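## Task

Take the purple jar out of the crowded tray and end holding it motionless in the air, gripped firmly with the fingertips clearly lower than its lid. Its base must be more than one jar height above the tops of the remaining jars, and it must touch nothing else. Every other jar stays in the tray, the tray stays level on the table, and at the end no loose object other than this jar and the tray is gripped or pinched.

## Robot and tools

Robot: two FANUC CRX arms, left_arm and right_arm, each with a Robotiq 2F-85 parallel gripper and a fisheye wrist camera. The scene frame has its origin on the table top between the arms. +z is up, +x points out over the table, and left_arm is on the +y side. The names left and right do not refer to image sides. Arm bases (URDF root): left_arm at (+0.039, +0.358, 0) m, right_arm at (-0.030, -0.393, 0) m, each turned slightly about z.

Tools:
- execute_actions {"actions": [...], "pictures": bool}. The list holds at most one item. An empty list only returns the state. An action is {"rows": [[18 numbers], ...], "steps": n}, with 1 to 15 rows and steps 1 to 15 (default 15). Each step is 1/30 s and each row is used for one step. If steps outnumber rows, the last row repeats. A wait is {"steps": n} with n up to 300. It sends nothing and ends n steps after the previous result; your reply time counts toward those steps. If a call is refused, nothing is sent.
- zoom_image {"camera": one of cam_high, cam_low, cam_left_wrist, cam_right_wrist, "region": [x0, y0, x1, y1]}. Region is in pixels of that camera's latest image, origin at the top-left, at most 504x504. It returns a closer view.
- read_manual {"section": "licences"} returns only licence texts.
- finished_scene {"scene": 1 or 2} ends and grades that scene and starts the next. It cannot be undone. Its result gives the next scene's task. Replying without any tool call ends all remaining scenes.

Row layout: one flat list of 18 numbers covering both arms, always complete even if one arm is idle. It has 9 numbers for left_arm, then 9 for right_arm. Each block is 6 absolute joint target angles in radians (waist, shoulder, elbow, forearm roll, wrist pitch, wrist roll, the same order as Joint positions), then gripper position, force_limit and speed, each in [-1, 1]. Joint ranges: waist ±3.491, shoulder ±3.140, elbow -1.187 to 4.328, forearm roll ±3.316, wrist pitch ±3.140, wrist roll ±3.927. A target more than 0.010 rad beyond a range end, and farther out than the current angle, gets the call refused. Targets past a real end are clipped, and the result shows "joint sent to its limit".

Motion: the targets are clamped per step. Each is kept within 0.805 rad (waist, shoulder), 0.966 (elbow) or 1.21 (wrist joints) of the measured angle. They are also scaled back if they would put the gripper more than 70 mm from its measured position. Maximum speeds are 2.62/3.14/3.93 rad/s, reached after 0.5 s, and each arm's joints arrive together. Between calls the arms keep heading to the last row. They stop once motion has settled or a step is HELD.

Gripper numbers: position +1 is open (85 mm). The pads meet near -0.8. At -1 the fingers close until something blocks them. force_limit gives the pad force on a 40 mm object: about 20 N at -1, 128 N at 0, 235 N at +1. speed gives the closing rate: about 20 mm/s at -1, 85 at 0, 150 at +1. Faster closing adds a few newtons. A new force or speed only applies after the position number changes by at least 0.01. To grip more softly, open first. To leave a gripper alone, repeat its previous three numbers. Closing moves the fingertips about 13 mm farther from the wrist, so leave room above surfaces. end_effector_position is the point between the closed pads. The fingertips reach about 19 mm past it when closed and 6 mm when open. Fingers point along the gripper +z and close along its y axis. A flat block sticks out about 9 cm toward the gripper +x.

Result lines:
- State line: each gripper's position in metres and quat_wxyz in the scene frame. This is somewhat inaccurate at long reach.
- Joint positions and Joint velocities: rad and rad/s, one block per arm.
- object_status: 0 moving, 1 blocked while opening, 2 blocked while closing (a grip), 3 reached the target or fully closed. For a grip, send -1 and confirm 2.
- position_measured: in counts. 3 is open, about 78 is 60 mm, 130 is 40 mm, 180 is 20 mm, 230 is closed.
- HELD: marks steps whose row was not sent.
- "joint command not followed": the clearance check altered joint targets.
- Flange force: estimated outside force, including held weight. It is noisy.
- MOTOR HOT and OVER-TEMPERATURE FAULT.

Avoid:
- Torque reaching a joint's load limit (144 N m for waist, shoulder and elbow; 36 for wrist joints) or outside force of 150 N. Either stops that arm for 10 s.
- Letting the arms collide.
- Knocking jars out of the tray or anything off the table.
- Tilting the tray.
- Dropping or slamming things.
- Pinching neighbouring jars.

Objects may get brief random tugs, so grip firmly.

Each tool is called by a JSON object that holds its "fn" and its "kwargs", one argument or row to a line.

## Session

{"fn": "execute_actions", "kwargs": {
  "actions": []
}}

Scene clock: 0.00 s of 4400.00 s.
left_arm: end_effector_position=(+0.4359, +0.6728, +0.3420) position_measured=3 object_status=3 end_effector_quat_wxyz=(+0.049, +0.107, +0.722, -0.682) | right_arm: end_effector_position=(+0.2345, +0.0459, +0.3918) position_measured=3 object_status=3 end_effector_quat_wxyz=(+0.055, +0.001, +0.995, -0.084)
Joint positions: left_arm=[ 0.976  0.91   0.539  0.756 -2.563 -1.094] | right_arm=[ 1.177  0.29   0.552  0.153 -1.973 -1.327]
Joint velocities: left_arm=[ 0. -0.  0. -0. -0.  0.] | right_arm=[-0.    -0.     0.    -0.002  0.    -0.   ]
Flange force (N, the push that the arm receives, along the gripper's own x y z axes): no reading

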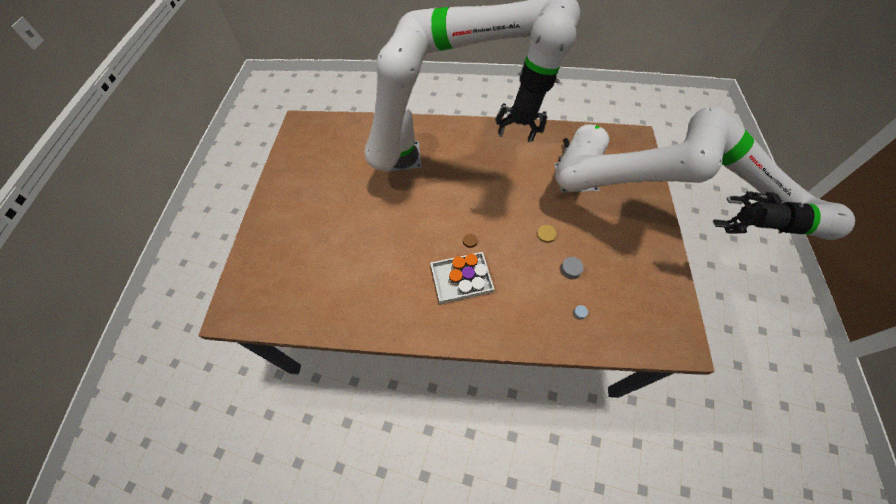

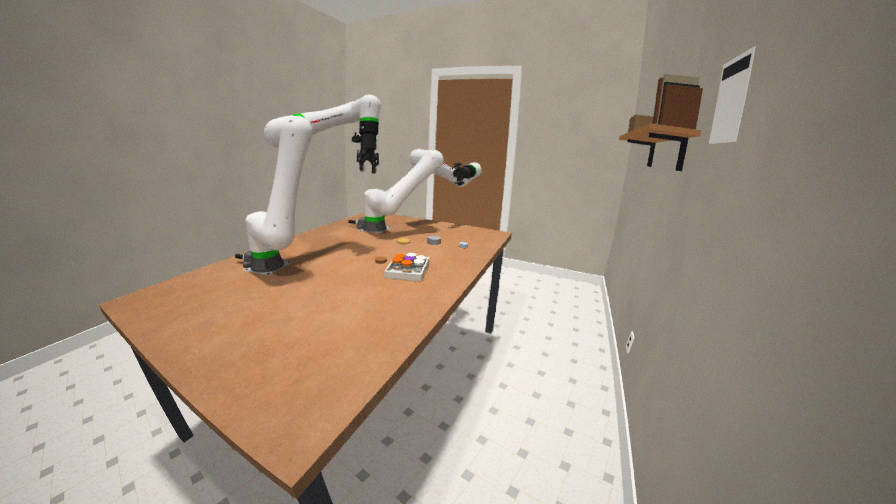

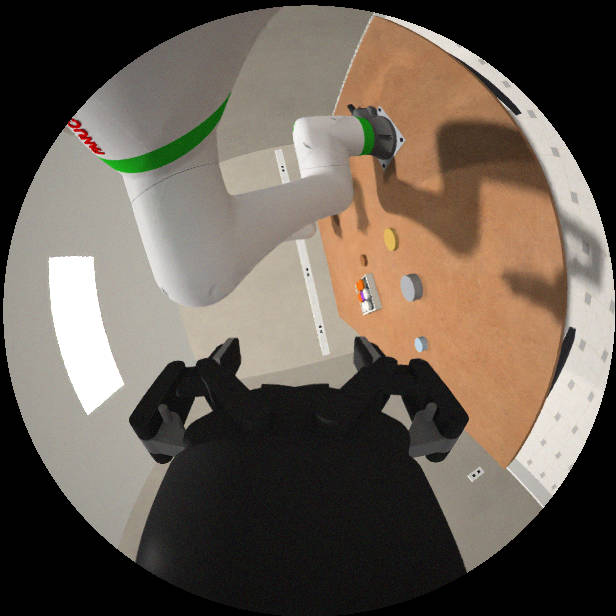

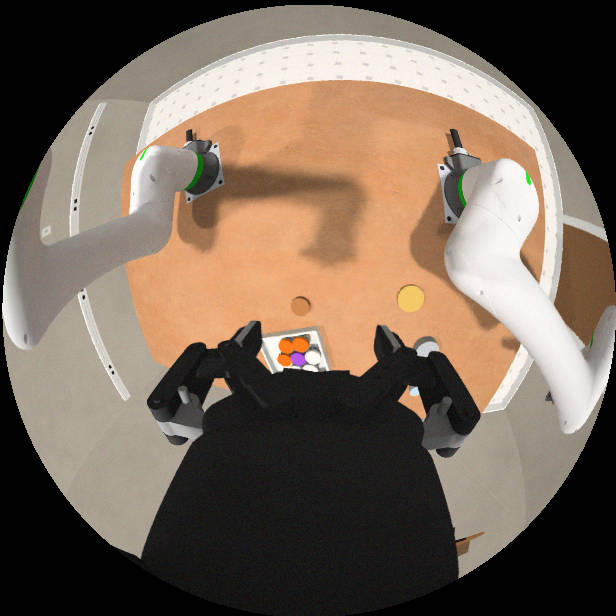

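{"fn": "zoom_image", "kwargs": {
  "camera": "cam_high",
  "region": [410, 230, 520, 320]
}}

{"fn": "zoom_image", "kwargs": {
  "camera": "cam_low",
  "region": [370, 240, 450, 290]
}}

Region (410, 230, 520, 320) of cam_high's 896x504 image, scaled by 4.582, with more detail than that image has; it fills the top 412 rows of this view, and the rest is white.

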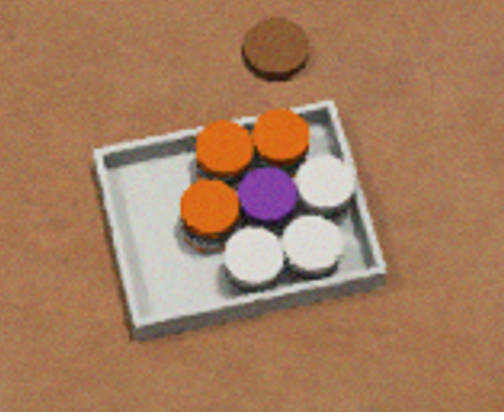

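Region (370, 240, 450, 290) of cam_low's 896x504 image, scaled by 6.300, with more detail than that image has; it fills the top 315 rows of this view, and the rest is white.

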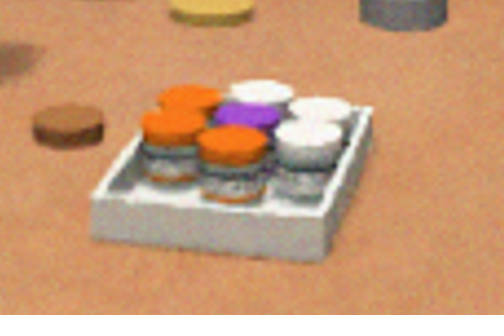

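{"fn": "execute_actions", "kwargs": {
  "actions": [
    {"rows":[[0.976,0.91,0.539,0.756,-2.563,-1.094,1,0,0,0.546,0.522,0.598,0,-1.647,-2.0,1,0,0]],"steps":15}
  ],
  "pictures": false
}}

{"fn": "execute_actions", "kwargs": {
  "actions": [
    {"steps":60}
  ]
}}

Scene clock: 77.13 s of 4400.00 s.
left_arm: end_effector_position=(+0.4361, +0.6726, +0.3421) position_measured=3 object_status=3 end_effector_quat_wxyz=(+0.049, +0.107, +0.723, -0.681) | right_arm: end_effector_position=(+0.3740, +0.0237, +0.3247) position_measured=3 object_status=3 end_effector_quat_wxyz=(+0.030, +0.294, +0.954, -0.043)
Joint positions: left_arm=[ 0.976  0.91   0.539  0.756 -2.563 -1.094] | right_arm=[ 0.872  0.402  0.574  0.079 -1.815 -1.652]
Joint velocities: left_arm=[ 0.    -0.002  0.     0.     0.     0.002] | right_arm=[-0.713  0.263  0.053 -0.172  0.368 -0.756]
Flange force (N, the push that the arm receives, along the gripper's own x y z axes): left_arm=[-1.2 2.2 -2.5] | right_arm=[1.5 5.4 -2.0]
Steps of this call (steps 1 to 90: nothing new was sent; then 73.63 s passed at rest; steps 91 to 105: all 15 steps of this action). Readings (joint positions | what the end effector reports):
91: left_arm=[0.976 0.910 0.539 0.756 -2.563 -1.094] | right_arm=[1.177 0.290 0.552 0.153 -1.972 -1.327] | left_arm position_measured=3 object_status=3 | right_arm position_measured=3 object_status=3
92: left_arm=[0.976 0.910 0.539 0.756 -2.563 -1.094] | right_arm=[1.173 0.291 0.552 0.152 -1.970 -1.331] | left_arm position_measured=3 object_status=3 | right_arm position_measured=3 object_status=3
94: left_arm=[0.976 0.910 0.539 0.756 -2.563 -1.094] | right_arm=[1.148 0.300 0.554 0.146 -1.957 -1.358] | left_arm position_measured=3 object_status=3 | right_arm position_measured=3 object_status=3
98: left_arm=[0.976 0.910 0.539 0.756 -2.563 -1.094] | right_arm=[1.046 0.338 0.561 0.121 -1.905 -1.467] | left_arm position_measured=3 object_status=3 | right_arm position_measured=3 object_status=3
105: the state above

Scene clock: 79.13 s of 4400.00 s.
left_arm: end_effector_position=(+0.4361, +0.6726, +0.3421) position_measured=3 object_status=3 end_effector_quat_wxyz=(+0.049, +0.107, +0.723, -0.681) | right_arm: end_effector_position=(+0.5243, -0.0592, +0.2499) position_measured=3 object_status=3 end_effector_quat_wxyz=(-0.000, +0.587, +0.809, -0.000)
Joint positions: left_arm=[ 0.976  0.91   0.539  0.756 -2.563 -1.094] | right_arm=[ 0.546  0.522  0.598 -0.    -1.647 -2.   ]
Joint velocities: left_arm=[-0.     0.001 -0.     0.    -0.001  0.   ] | right_arm=[ 0.    -0.    -0.    -0.     0.001  0.   ]
Flange force (N, the push that the arm receives, along the gripper's own x y z axes): left_arm=[-1.1 2.5 -0.7] | right_arm=[1.4 2.9 -1.9]
Steps of this call (steps 1 to 30: the robot went on to your last target; steps 31 to 60: nothing new was sent). Readings (joint positions | what the end effector reports):
1: left_arm=[0.976 0.910 0.539 0.756 -2.563 -1.094] | right_arm=[0.848 0.411 0.576 0.073 -1.803 -1.678] | left_arm position_measured=3 object_status=3 | right_arm position_measured=3 object_status=3
2: left_arm=[0.976 0.910 0.539 0.756 -2.563 -1.094] | right_arm=[0.824 0.420 0.578 0.067 -1.791 -1.703] | left_arm position_measured=3 object_status=3 | right_arm position_measured=3 object_status=3
4: left_arm=[0.976 0.910 0.539 0.756 -2.563 -1.094] | right_arm=[0.776 0.437 0.581 0.056 -1.766 -1.754] | left_arm position_measured=3 object_status=3 | right_arm position_measured=3 object_status=3
8: left_arm=[0.976 0.910 0.539 0.756 -2.563 -1.094] | right_arm=[0.683 0.472 0.588 0.033 -1.718 -1.854] | left_arm position_measured=3 object_status=3 | right_arm position_measured=3 object_status=3
60: the state above
All arms were judged still, so your last target was given up. Only a new action makes them travel on or press farther. Fingers that are still opening or closing keep moving.
camera_calibration (this result's frames):
cam_left_wrist: T_world_to_cam=[[0.250634, 0.0894809, -0.963938, 0.153401], [0.951948, 0.158251, 0.262206, -0.580464], [0.176007, -0.983336, -0.045518, 0.751345], [0, 0, 0, 1]] pos_world=[0.381882, 0.816957, 0.33427]
cam_right_wrist: T_world_to_cam=[[0.940739, 0.334845, -0.053753, -0.454297], [0.332994, -0.882017, 0.333409, -0.29016], [0.0642291, -0.33155, -0.941249, 0.331645], [0, 0, 0, 1]] pos_world=[0.502696, 0.00614965, 0.384483]

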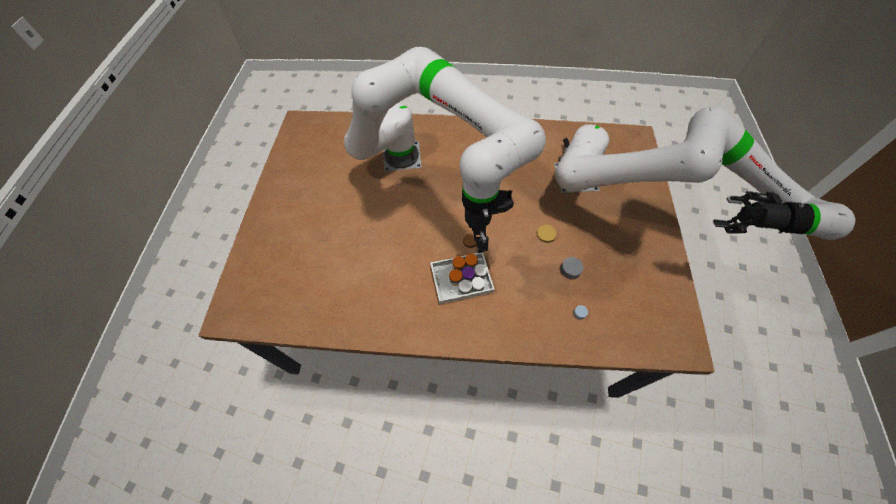

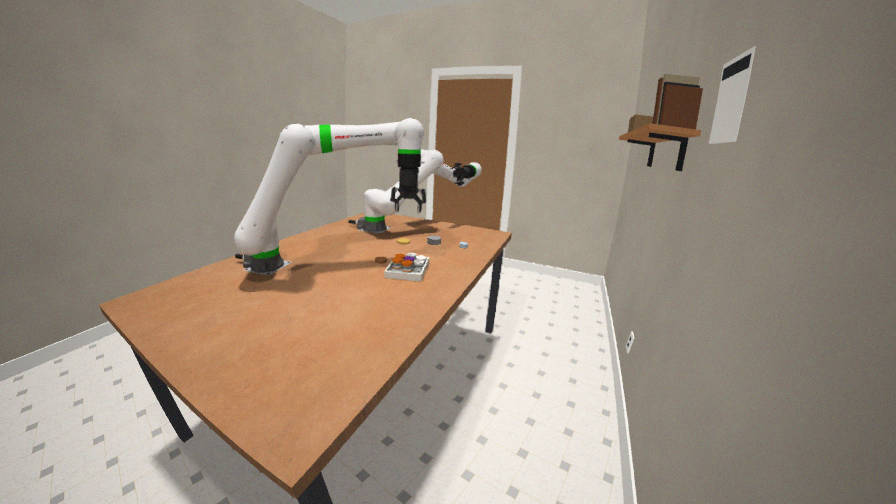

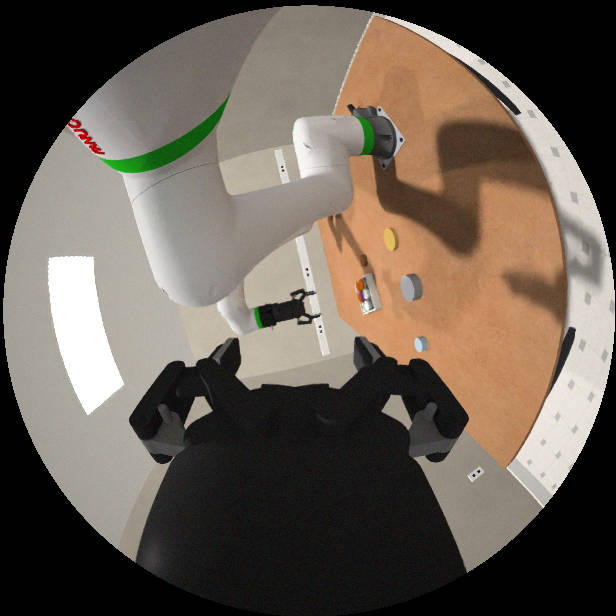

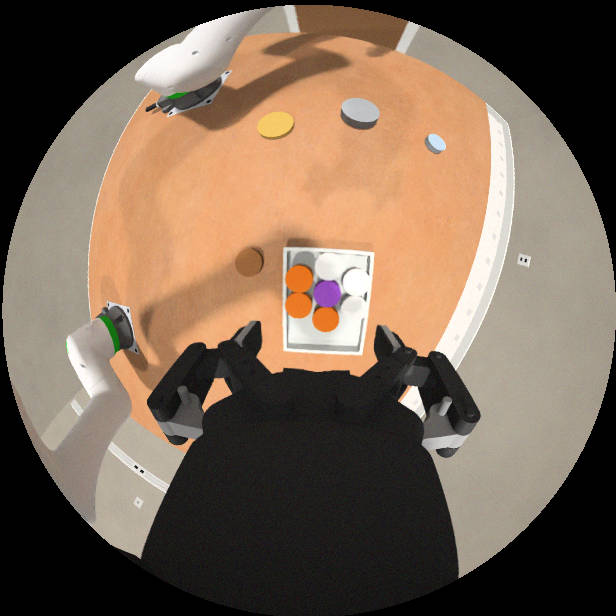

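{"fn": "zoom_image", "kwargs": {
  "camera": "cam_right_wrist",
  "region": [260, 235, 400, 375]
}}

Region (260, 235, 400, 375) of cam_right_wrist's 616x616 image, scaled by 3.600, with more detail than that image has.

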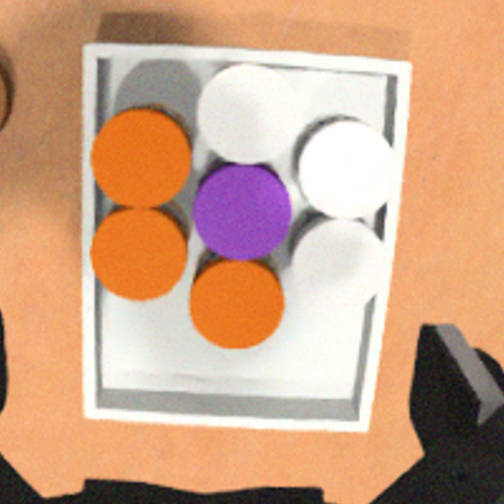

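{"fn": "execute_actions", "kwargs": {
  "actions": [
    {"rows":[[0.976,0.91,0.539,0.756,-2.563,-1.094,1,0,0,0.589,0.618,0.3687,0,-1.3216,-2.051,1,0,0]],"steps":15}
  ],
  "pictures": false
}}

{"fn": "execute_actions", "kwargs": {
  "actions": [
    {"steps":30}
  ]
}}

Scene clock: 125.47 s of 4400.00 s.
left_arm: end_effector_position=(+0.4361, +0.6726, +0.3421) position_measured=3 object_status=3 end_effector_quat_wxyz=(+0.049, +0.107, +0.723, -0.681) | right_arm: end_effector_position=(+0.5245, -0.0211, +0.0924) position_measured=3 object_status=3 end_effector_quat_wxyz=(-0.000, +0.591, +0.807, -0.000)
Joint positions: left_arm=[ 0.976  0.91   0.539  0.756 -2.563 -1.094] | right_arm=[ 0.588  0.617  0.372 -0.    -1.327 -2.05 ]
Joint velocities: left_arm=[ 0.     0.    -0.     0.001 -0.001 -0.   ] | right_arm=[ 0.021  0.047 -0.114  0.     0.162 -0.026]
Flange force (N, the push that the arm receives, along the gripper's own x y z axes): left_arm=[-0.9 2.2 -2.4] | right_arm=[8.2 5.1 19.4]
Steps of this call (steps 1 to 90: nothing new was sent; then 42.83 s passed at rest; steps 91 to 105: all 15 steps of this action). Readings (joint positions | what the end effector reports):
91: left_arm=[0.976 0.910 0.539 0.756 -2.563 -1.094] | right_arm=[0.546 0.522 0.598 -0.000 -1.646 -2.000] | left_arm position_measured=3 object_status=3 | right_arm position_measured=3 object_status=3
92: left_arm=[0.976 0.910 0.539 0.756 -2.563 -1.094] | right_arm=[0.546 0.524 0.594 -0.000 -1.640 -2.001] | left_arm position_measured=3 object_status=3 | right_arm position_measured=3 object_status=3
94: left_arm=[0.976 0.910 0.539 0.756 -2.563 -1.094] | right_arm=[0.551 0.535 0.567 -0.000 -1.603 -2.007] | left_arm position_measured=3 object_status=3 | right_arm position_measured=3 object_status=3
98: left_arm=[0.976 0.910 0.539 0.756 -2.563 -1.094] | right_arm=[0.568 0.570 0.482 -0.000 -1.483 -2.026] | left_arm position_measured=3 object_status=3 | right_arm position_measured=3 object_status=3
105: the state above

Scene clock: 126.47 s of 4400.00 s.
left_arm: end_effector_position=(+0.4361, +0.6726, +0.3421) position_measured=3 object_status=3 end_effector_quat_wxyz=(+0.049, +0.107, +0.723, -0.681) | right_arm: end_effector_position=(+0.5243, -0.0208, +0.0899) position_measured=3 object_status=3 end_effector_quat_wxyz=(-0.000, +0.591, +0.807, -0.000)
Joint positions: left_arm=[ 0.976  0.91   0.539  0.756 -2.563 -1.094] | right_arm=[ 0.589  0.618  0.369  0.    -1.322 -2.051]
Joint velocities: left_arm=[-0.    -0.001  0.     0.     0.001  0.   ] | right_arm=[-0.001  0.     0.     0.002  0.     0.   ]
Flange force (N, the push that the arm receives, along the gripper's own x y z axes): left_arm=[-0.5 1.9 -0.8] | right_arm=[2.0 3.2 -1.9]
Steps of this call (steps 1 to 15: the robot went on to your last target; steps 16 to 30: nothing new was sent). Readings (joint positions | what the end effector reports):
1: left_arm=[0.976 0.910 0.539 0.756 -2.563 -1.094] | right_arm=[0.589 0.617 0.370 -0.000 -1.324 -2.051] | left_arm position_measured=3 object_status=3 | right_arm position_measured=3 object_status=3
2: left_arm=[0.976 0.910 0.539 0.756 -2.563 -1.094] | right_arm=[0.589 0.617 0.370 0.000 -1.323 -2.051] | left_arm position_measured=3 object_status=3 | right_arm position_measured=3 object_status=3
4: left_arm=[0.976 0.910 0.539 0.756 -2.563 -1.094] | right_arm=[0.589 0.618 0.369 0.000 -1.322 -2.051] | left_arm position_measured=3 object_status=3 | right_arm position_measured=3 object_status=3
8: left_arm=[0.976 0.910 0.539 0.756 -2.563 -1.094] | right_arm=[0.589 0.618 0.369 0.000 -1.322 -2.051] | left_arm position_measured=3 object_status=3 | right_arm position_measured=3 object_status=3
30: the state above
All arms were judged still, so your last target was given up. Only a new action makes them travel on or press farther. Fingers that are still opening or closing keep moving.
camera_calibration (this result's frames):
cam_left_wrist: T_world_to_cam=[[0.250634, 0.0894808, -0.963938, 0.153401], [0.951948, 0.158251, 0.262206, -0.580464], [0.176007, -0.983336, -0.0455179, 0.751345], [0, 0, 0, 1]] pos_world=[0.381882, 0.816957, 0.33427]
cam_right_wrist: T_world_to_cam=[[0.94339, 0.32731, -0.0536915, -0.477367], [0.32591, -0.884665, 0.333391, -0.199269], [0.0616233, -0.332017, -0.941258, 0.195157], [0, 0, 0, 1]] pos_world=[0.50326, 0.0447562, 0.224497]

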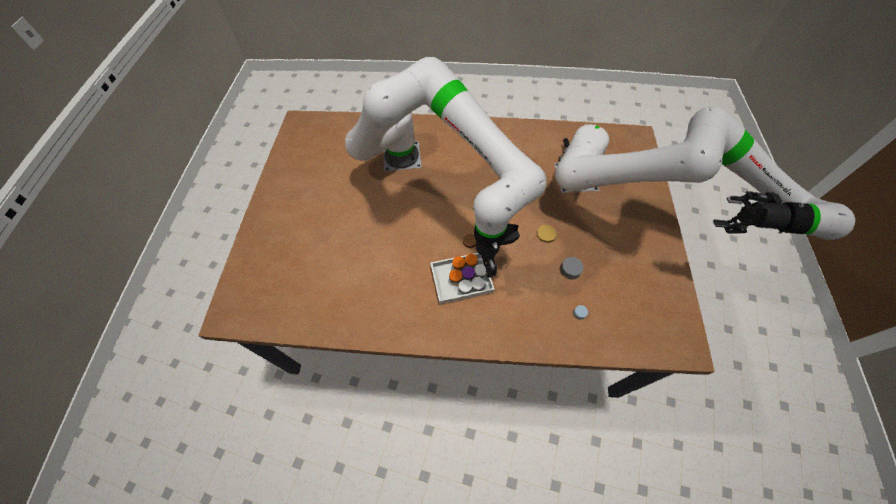

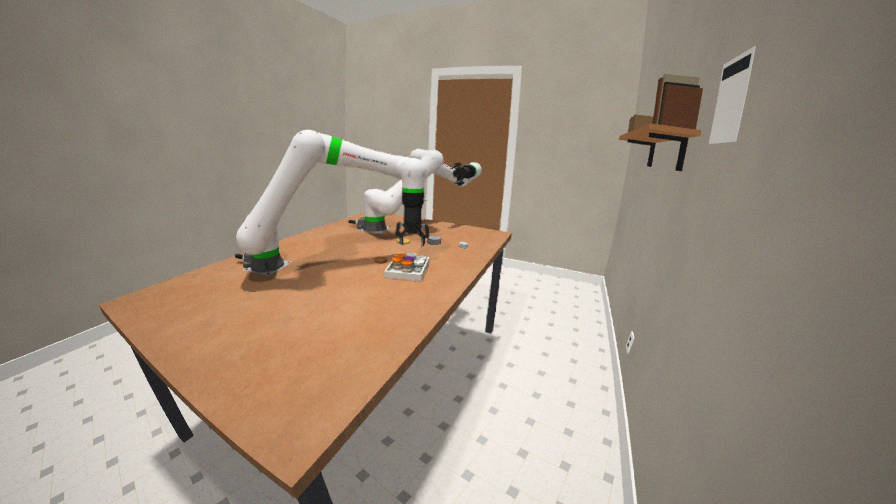

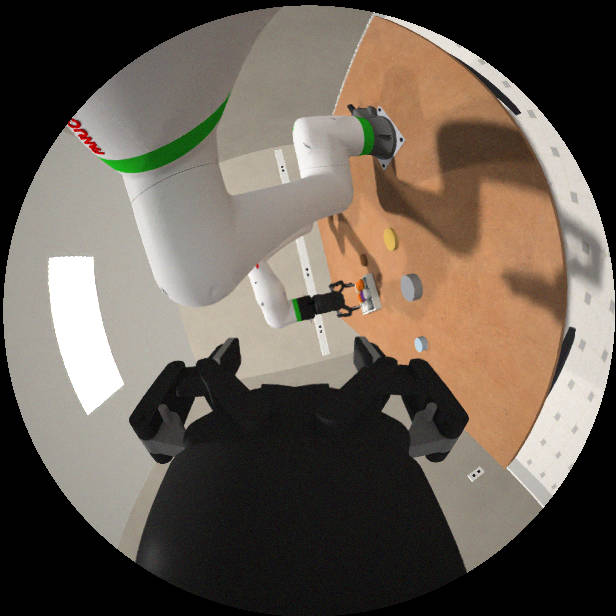

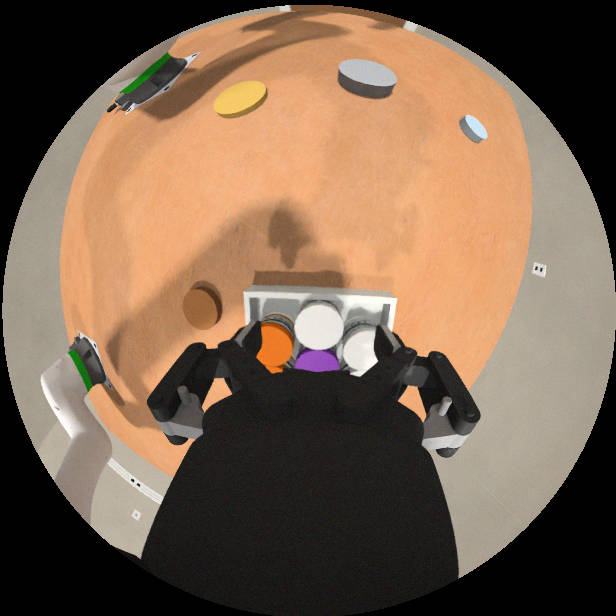

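{"fn": "zoom_image", "kwargs": {
  "camera": "cam_right_wrist",
  "region": [230, 270, 410, 390]
}}

{"fn": "zoom_image", "kwargs": {
  "camera": "cam_low",
  "region": [370, 210, 450, 290]
}}

Region (230, 270, 410, 390) of cam_right_wrist's 616x616 image, scaled by 2.800, with more detail than that image has.

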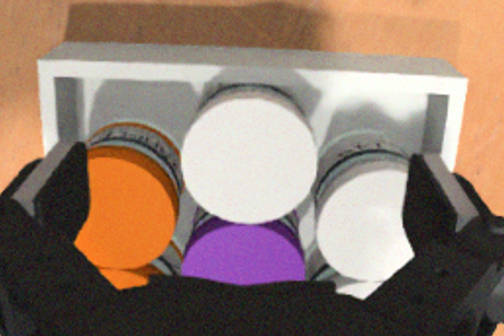

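Region (370, 210, 450, 290) of cam_low's 896x504 image, scaled by 6.300, with more detail than that image has.

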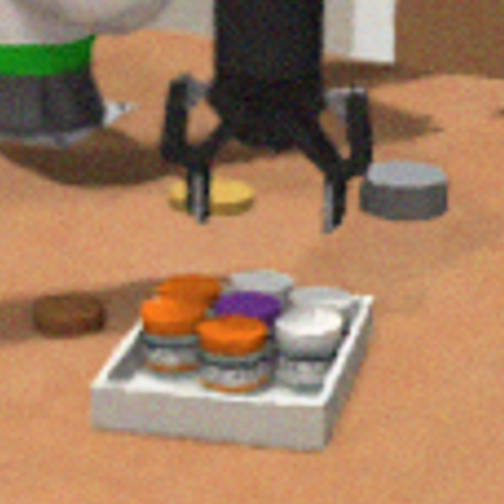

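{"fn": "execute_actions", "kwargs": {
  "actions": [
    {"rows":[[0.976,0.91,0.539,0.756,-2.563,-1.094,1,0,0,0.589,0.6541,0.3097,0,-1.2264,-2.051,1,0,0]],"steps":15}
  ],
  "pictures": false
}}

{"fn": "execute_actions", "kwargs": {
  "actions": [
    {"steps":15}
  ]
}}

{"fn": "zoom_image", "kwargs": {
  "camera": "cam_low",
  "region": [370, 210, 450, 290]
}}

{"fn": "zoom_image", "kwargs": {
  "camera": "cam_right_wrist",
  "region": [200, 250, 440, 390]
}}

Scene clock: 147.87 s of 4400.00 s.
left_arm: end_effector_position=(+0.4361, +0.6726, +0.3421) position_measured=3 object_status=3 end_effector_quat_wxyz=(+0.049, +0.107, +0.723, -0.681) | right_arm: end_effector_position=(+0.5243, -0.0208, +0.0421) position_measured=3 object_status=3 end_effector_quat_wxyz=(-0.000, +0.591, +0.807, +0.000)
Joint positions: left_arm=[ 0.976  0.91   0.539  0.756 -2.563 -1.094] | right_arm=[ 0.589  0.654  0.31  -0.    -1.226 -2.051]
Joint velocities: left_arm=[-0.    -0.002 -0.    -0.001 -0.    -0.001] | right_arm=[-0.001  0.001 -0.    -0.    -0.    -0.   ]
Flange force (N, the push that the arm receives, along the gripper's own x y z axes): left_arm=[0.4 2.2 0.2] | right_arm=[1.9 2.0 -1.4]
Steps of this call (steps 1 to 90: nothing new was sent; then 17.90 s passed at rest; steps 91 to 105: all 15 steps of this action). Readings (joint positions | what the end effector reports):
91: left_arm=[0.976 0.910 0.539 0.756 -2.563 -1.094] | right_arm=[0.589 0.618 0.368 0.000 -1.321 -2.051] | left_arm position_measured=3 object_status=3 | right_arm position_measured=3 object_status=3
92: left_arm=[0.976 0.910 0.539 0.756 -2.563 -1.094] | right_arm=[0.589 0.620 0.365 -0.000 -1.315 -2.051] | left_arm position_measured=3 object_status=3 | right_arm position_measured=3 object_status=3
94: left_arm=[0.976 0.910 0.539 0.756 -2.563 -1.094] | right_arm=[0.589 0.634 0.342 -0.000 -1.278 -2.051] | left_arm position_measured=3 object_status=3 | right_arm position_measured=3 object_status=3
98: left_arm=[0.976 0.910 0.539 0.756 -2.563 -1.094] | right_arm=[0.589 0.654 0.311 -0.000 -1.228 -2.051] | left_arm position_measured=3 object_status=3 | right_arm position_measured=3 object_status=3
105: the state above

Scene clock: 148.37 s of 4400.00 s.
left_arm: end_effector_position=(+0.4361, +0.6726, +0.3421) position_measured=3 object_status=3 end_effector_quat_wxyz=(+0.049, +0.107, +0.723, -0.681) | right_arm: end_effector_position=(+0.5243, -0.0208, +0.0420) position_measured=3 object_status=3 end_effector_quat_wxyz=(-0.000, +0.591, +0.807, -0.000)
Joint positions: left_arm=[ 0.976  0.91   0.539  0.756 -2.563 -1.094] | right_arm=[ 0.589  0.654  0.31  -0.    -1.226 -2.051]
Joint velocities: left_arm=[ 0.     0.002  0.    -0.001 -0.    -0.001] | right_arm=[-0.001 -0.     0.     0.001  0.     0.   ]
Flange force (N, the push that the arm receives, along the gripper's own x y z axes): left_arm=[-0.3 1.9 -0.9] | right_arm=[1.6 1.7 -1.3]
Steps of this call (steps 1 to 15: the robot went on to your last target). Readings (joint positions | what the end effector reports):
1: left_arm=[0.976 0.910 0.539 0.756 -2.563 -1.094] | right_arm=[0.589 0.654 0.310 -0.000 -1.226 -2.051] | left_arm position_measured=3 object_status=3 | right_arm position_measured=3 object_status=3
2: left_arm=[0.976 0.910 0.539 0.756 -2.563 -1.094] | right_arm=[0.589 0.654 0.310 -0.000 -1.226 -2.051] | left_arm position_measured=3 object_status=3 | right_arm position_measured=3 object_status=3
4: left_arm=[0.976 0.910 0.539 0.756 -2.563 -1.094] | right_arm=[0.589 0.654 0.310 -0.000 -1.226 -2.051] | left_arm position_measured=3 object_status=3 | right_arm position_measured=3 object_status=3
8: left_arm=[0.976 0.910 0.539 0.756 -2.563 -1.094] | right_arm=[0.589 0.654 0.310 -0.000 -1.226 -2.051] | left_arm position_measured=3 object_status=3 | right_arm position_measured=3 object_status=3
15: the state above
All arms were judged still, so your last target was given up. Only a new action makes them travel on or press farther. Fingers that are still opening or closing keep moving.
camera_calibration (this result's frames):
cam_left_wrist: T_world_to_cam=[[0.250634, 0.0894807, -0.963938, 0.153401], [0.951948, 0.158252, 0.262206, -0.580464], [0.176007, -0.983336, -0.0455177, 0.751345], [0, 0, 0, 1]] pos_world=[0.381882, 0.816957, 0.33427]
cam_right_wrist: T_world_to_cam=[[0.943388, 0.327332, -0.0536014, -0.47992], [0.325903, -0.884683, 0.333351, -0.183296], [0.0616963, -0.331948, -0.941278, 0.150052], [0, 0, 0, 1]] pos_world=[0.503229, 0.0447434, 0.176619]

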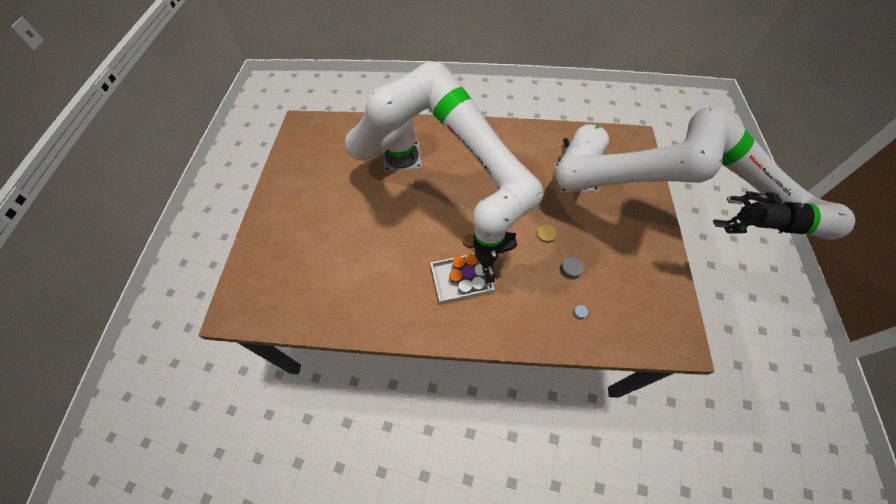

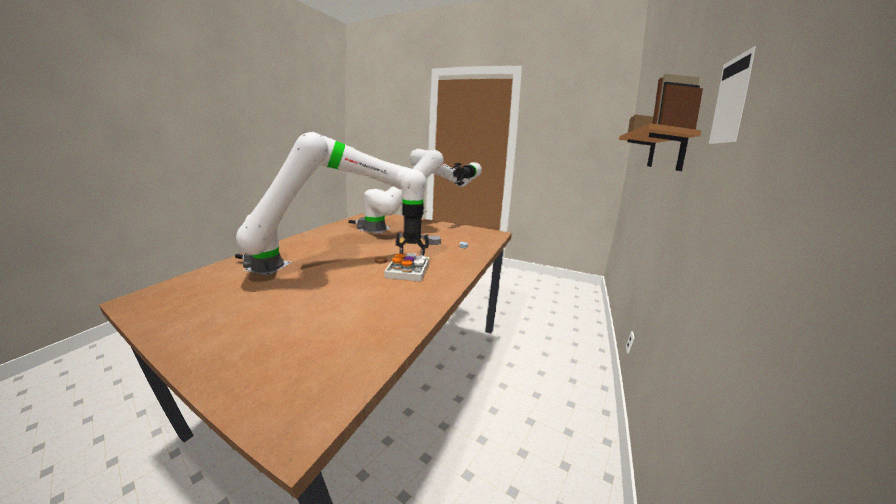

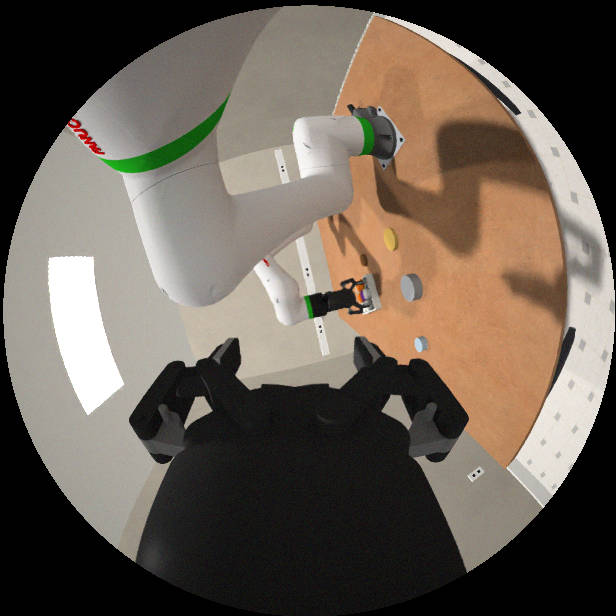

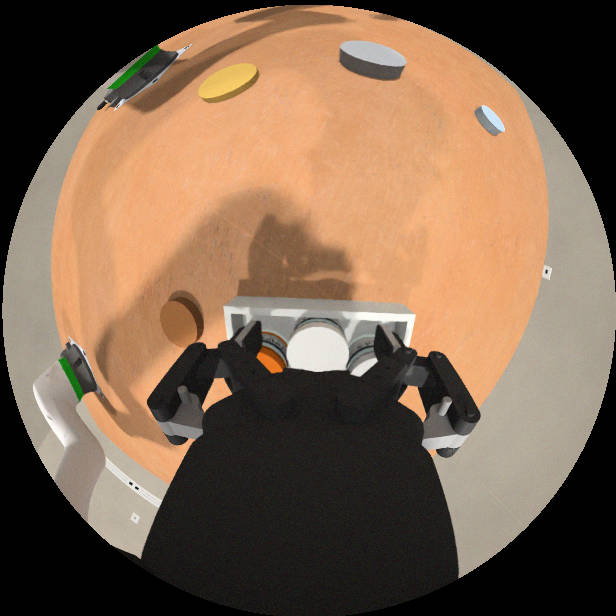

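Region (370, 210, 450, 290) of cam_low's 896x504 image, scaled by 6.300, with more detail than that image has.

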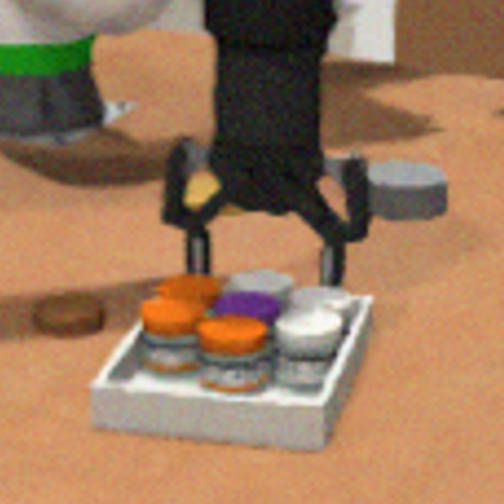

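Region (200, 250, 440, 390) of cam_right_wrist's 616x616 image, scaled by 2.100, with more detail than that image has; it fills the top 294 rows of this view, and the rest is white.

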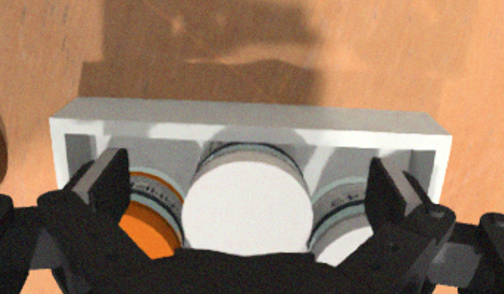

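{"fn": "execute_actions", "kwargs": {
  "actions": [
    {"rows":[[0.976,0.91,0.539,0.756,-2.563,-1.094,1,0,0,0.5863,0.6605,0.295,0,-1.2053,-2.0483,1,0,0]],"steps":15}
  ]
}}

{"fn": "zoom_image", "kwargs": {
  "camera": "cam_right_wrist",
  "region": [200, 250, 440, 390]
}}

Scene clock: 163.73 s of 4400.00 s.
left_arm: end_effector_position=(+0.4361, +0.6726, +0.3421) position_measured=3 object_status=3 end_effector_quat_wxyz=(+0.049, +0.107, +0.723, -0.681) | right_arm: end_effector_position=(+0.5245, -0.0230, +0.0319) position_measured=3 object_status=3 end_effector_quat_wxyz=(+0.000, +0.591, +0.807, +0.000)
Joint positions: left_arm=[ 0.976  0.91   0.539  0.756 -2.563 -1.094] | right_arm=[ 0.586  0.66   0.295  0.    -1.205 -2.048]
Joint velocities: left_arm=[ 0.     0.001  0.001  0.002 -0.001 -0.001] | right_arm=[-0.001  0.002 -0.     0.001  0.    -0.   ]
Flange force (N, the push that the arm receives, along the gripper's own x y z axes): left_arm=[-1.1 2.4 -2.3] | right_arm=[2.8 3.4 -2.1]
Steps of this call (steps 1 to 90: nothing new was sent; then 11.87 s passed at rest; steps 91 to 105: all 15 steps of this action). Readings (joint positions | what the end effector reports):
91: left_arm=[0.976 0.910 0.539 0.756 -2.563 -1.094] | right_arm=[0.589 0.654 0.309 0.000 -1.226 -2.051] | left_arm position_measured=3 object_status=3 | right_arm position_measured=3 object_status=3
92: left_arm=[0.976 0.910 0.539 0.756 -2.563 -1.094] | right_arm=[0.588 0.656 0.306 0.000 -1.220 -2.051] | left_arm position_measured=3 object_status=3 | right_arm position_measured=3 object_status=3
94: left_arm=[0.976 0.910 0.539 0.756 -2.563 -1.094] | right_arm=[0.587 0.660 0.298 0.000 -1.210 -2.050] | left_arm position_measured=3 object_status=3 | right_arm position_measured=3 object_status=3
98: left_arm=[0.976 0.910 0.539 0.756 -2.563 -1.094] | right_arm=[0.586 0.660 0.295 0.000 -1.206 -2.049] | left_arm position_measured=3 object_status=3 | right_arm position_measured=3 object_status=3
105: the state above
camera_calibration (this result's frames):
cam_left_wrist: T_world_to_cam=[[0.250633, 0.0894811, -0.963938, 0.153401], [0.951948, 0.158252, 0.262206, -0.580464], [0.176007, -0.983336, -0.0455181, 0.751345], [0, 0, 0, 1]] pos_world=[0.381882, 0.816957, 0.33427]
cam_right_wrist: T_world_to_cam=[[0.943401, 0.327297, -0.0535926, -0.479963], [0.325867, -0.884697, 0.33335, -0.181994], [0.0616911, -0.331946, -0.941279, 0.139777], [0, 0, 0, 1]] pos_world=[0.50348, 0.0424796, 0.166514]

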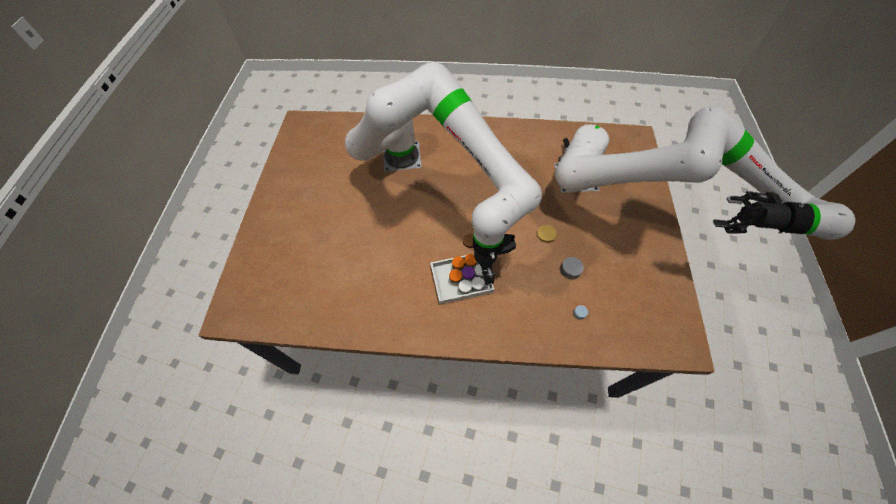

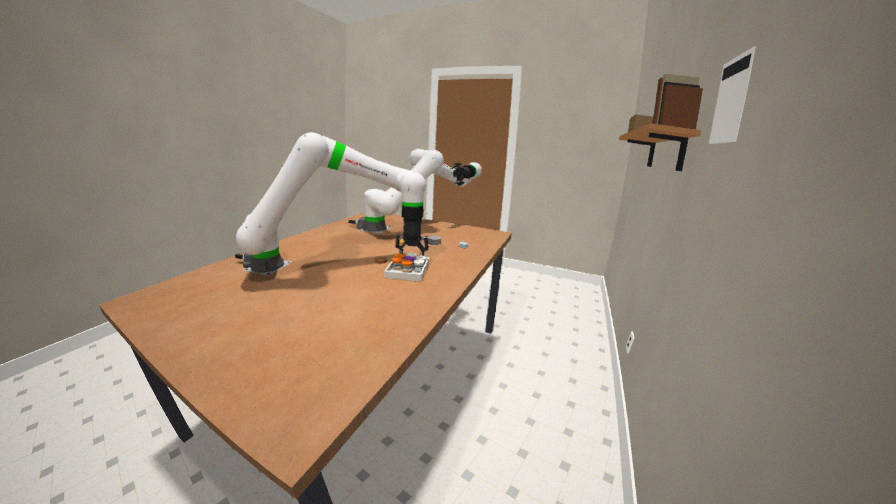

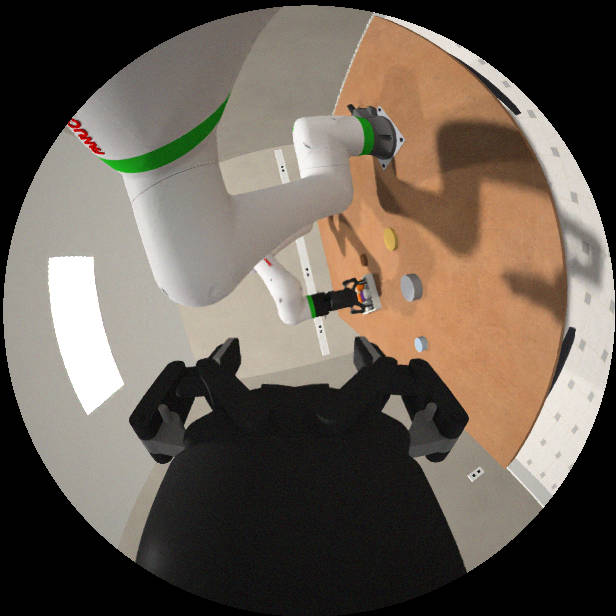

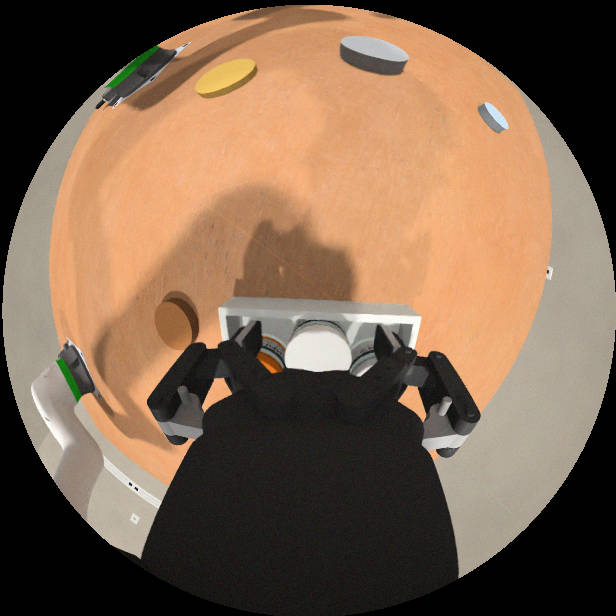

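Region (200, 250, 440, 390) of cam_right_wrist's 616x616 image, scaled by 2.100, with more detail than that image has; it fills the top 294 rows of this view, and the rest is white.

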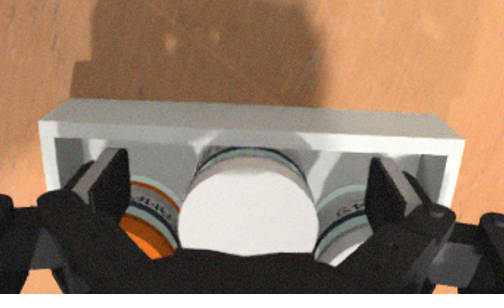

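{"fn": "execute_actions", "kwargs": {
  "actions": [
    {"rows":[[0.976,0.91,0.539,0.756,-2.563,-1.094,1,0,0,0.5836,0.667,0.288,0,-1.192,-2.0456,1,0,0],[0.976,0.91,0.539,0.756,-2.563,-1.094,1,0,0,0.5836,0.667,0.288,0,-1.192,-2.0456,1,0,0],[0.976,0.91,0.539,0.756,-2.563,-1.094,1,0,0,0.5836,0.667,0.288,0,-1.192,-2.0456,1,0,0],[0.976,0.91,0.539,0.756,-2.563,-1.094,1,0,0,0.5836,0.667,0.288,0,-1.192,-2.0456,1,0,0],[0.976,0.91,0.539,0.756,-2.563,-1.094,1,0,0,0.5836,0.6744,0.2805,0,-1.1769,-2.0456,1,0,0]],"steps":15}
  ]
}}

{"fn": "zoom_image", "kwargs": {
  "camera": "cam_right_wrist",
  "region": [200, 250, 440, 390]
}}

Scene clock: 173.70 s of 4400.00 s.
left_arm: end_effector_position=(+0.4361, +0.6726, +0.3421) position_measured=3 object_status=3 end_effector_quat_wxyz=(+0.049, +0.107, +0.723, -0.681) | right_arm: end_effector_position=(+0.5255, -0.0245, +0.0171) position_measured=3 object_status=3 end_effector_quat_wxyz=(-0.000, +0.591, +0.807, +0.000)
Joint positions: left_arm=[ 0.976  0.91   0.539  0.756 -2.563 -1.094] | right_arm=[ 0.584  0.674  0.281 -0.    -1.177 -2.046]
Joint velocities: left_arm=[ 0.  0. -0. -0.  0. -0.] | right_arm=[-0.     0.002 -0.    -0.    -0.001 -0.001]
Flange force (N, the push that the arm receives, along the gripper's own x y z axes): left_arm=[-1.0 2.5 -3.4] | right_arm=[1.7 3.2 -2.0]
Steps of this call (steps 1 to 15: the robot went on to your last target; steps 16 to 90: nothing new was sent; then 6.47 s passed at rest; steps 91 to 105: all 15 steps of this action). Readings (joint positions | what the end effector reports):
91: left_arm=[0.976 0.910 0.539 0.756 -2.563 -1.094] | right_arm=[0.586 0.661 0.295 -0.000 -1.205 -2.048] | left_arm position_measured=3 object_status=3 | right_arm position_measured=3 object_status=3
92: left_arm=[0.976 0.910 0.539 0.756 -2.563 -1.094] | right_arm=[0.585 0.662 0.293 0.000 -1.201 -2.047] | left_arm position_measured=3 object_status=3 | right_arm position_measured=3 object_status=3
94: left_arm=[0.976 0.910 0.539 0.756 -2.563 -1.094] | right_arm=[0.584 0.666 0.289 -0.000 -1.195 -2.046] | left_arm position_measured=3 object_status=3 | right_arm position_measured=3 object_status=3
98: left_arm=[0.976 0.910 0.539 0.756 -2.563 -1.094] | right_arm=[0.584 0.673 0.282 -0.000 -1.180 -2.046] | left_arm position_measured=3 object_status=3 | right_arm position_measured=3 object_status=3
105: the state above
camera_calibration (this result's frames):
cam_left_wrist: T_world_to_cam=[[0.250634, 0.089481, -0.963938, 0.153401], [0.951948, 0.158252, 0.262206, -0.580464], [0.176007, -0.983336, -0.045518, 0.751345], [0, 0, 0, 1]] pos_world=[0.381882, 0.816957, 0.33427]
cam_right_wrist: T_world_to_cam=[[0.943401, 0.327293, -0.0536044, -0.481156], [0.325872, -0.884718, 0.333289, -0.178699], [0.0616585, -0.331894, -0.9413, 0.125259], [0, 0, 0, 1]] pos_world=[0.504432, 0.0409537, 0.151672]

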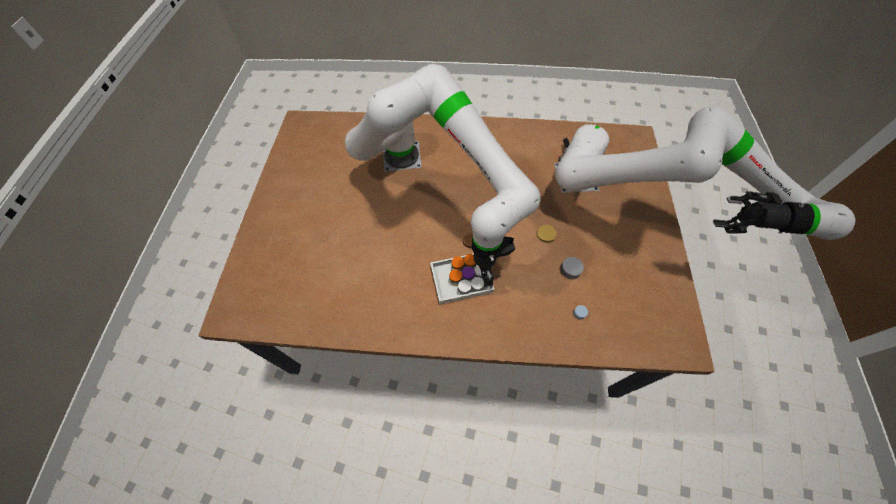

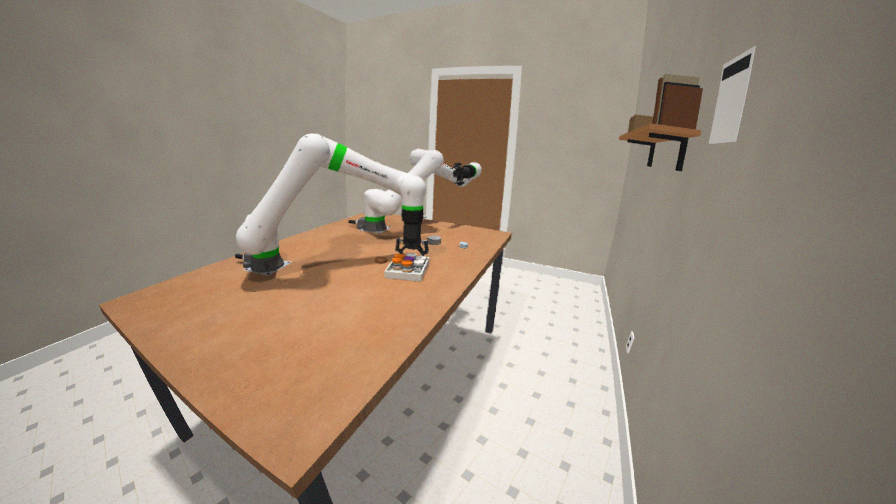

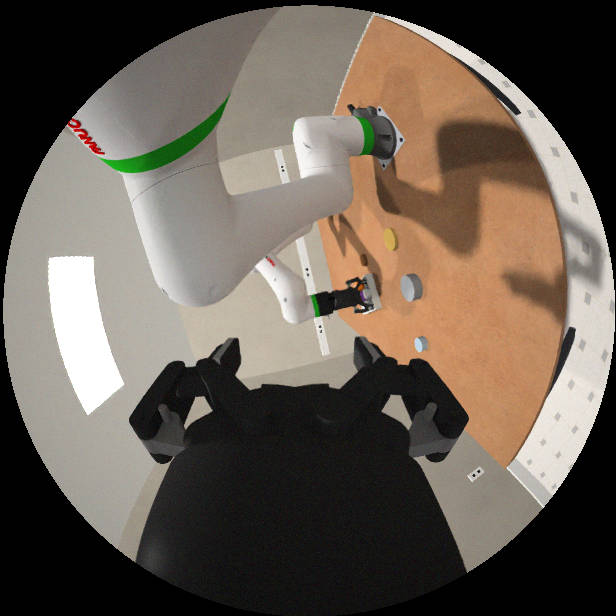

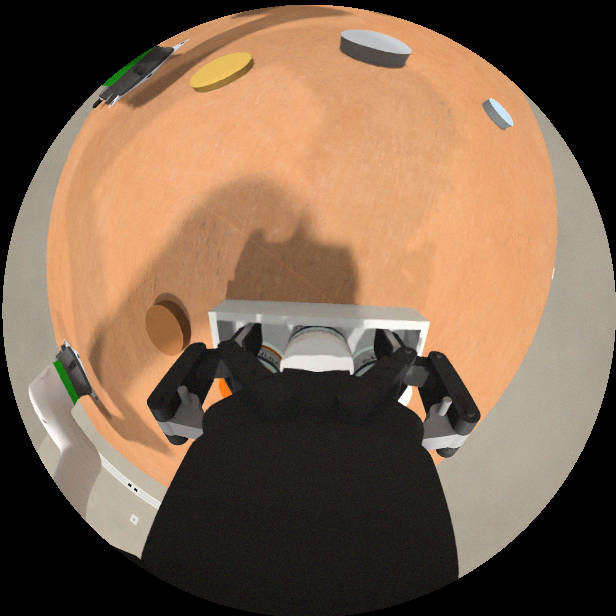

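Region (200, 250, 440, 390) of cam_right_wrist's 616x616 image, scaled by 2.100, with more detail than that image has; it fills the top 294 rows of this view, and the rest is white.

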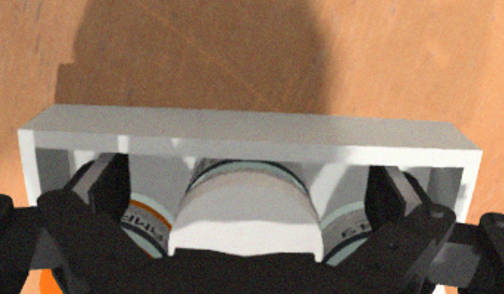

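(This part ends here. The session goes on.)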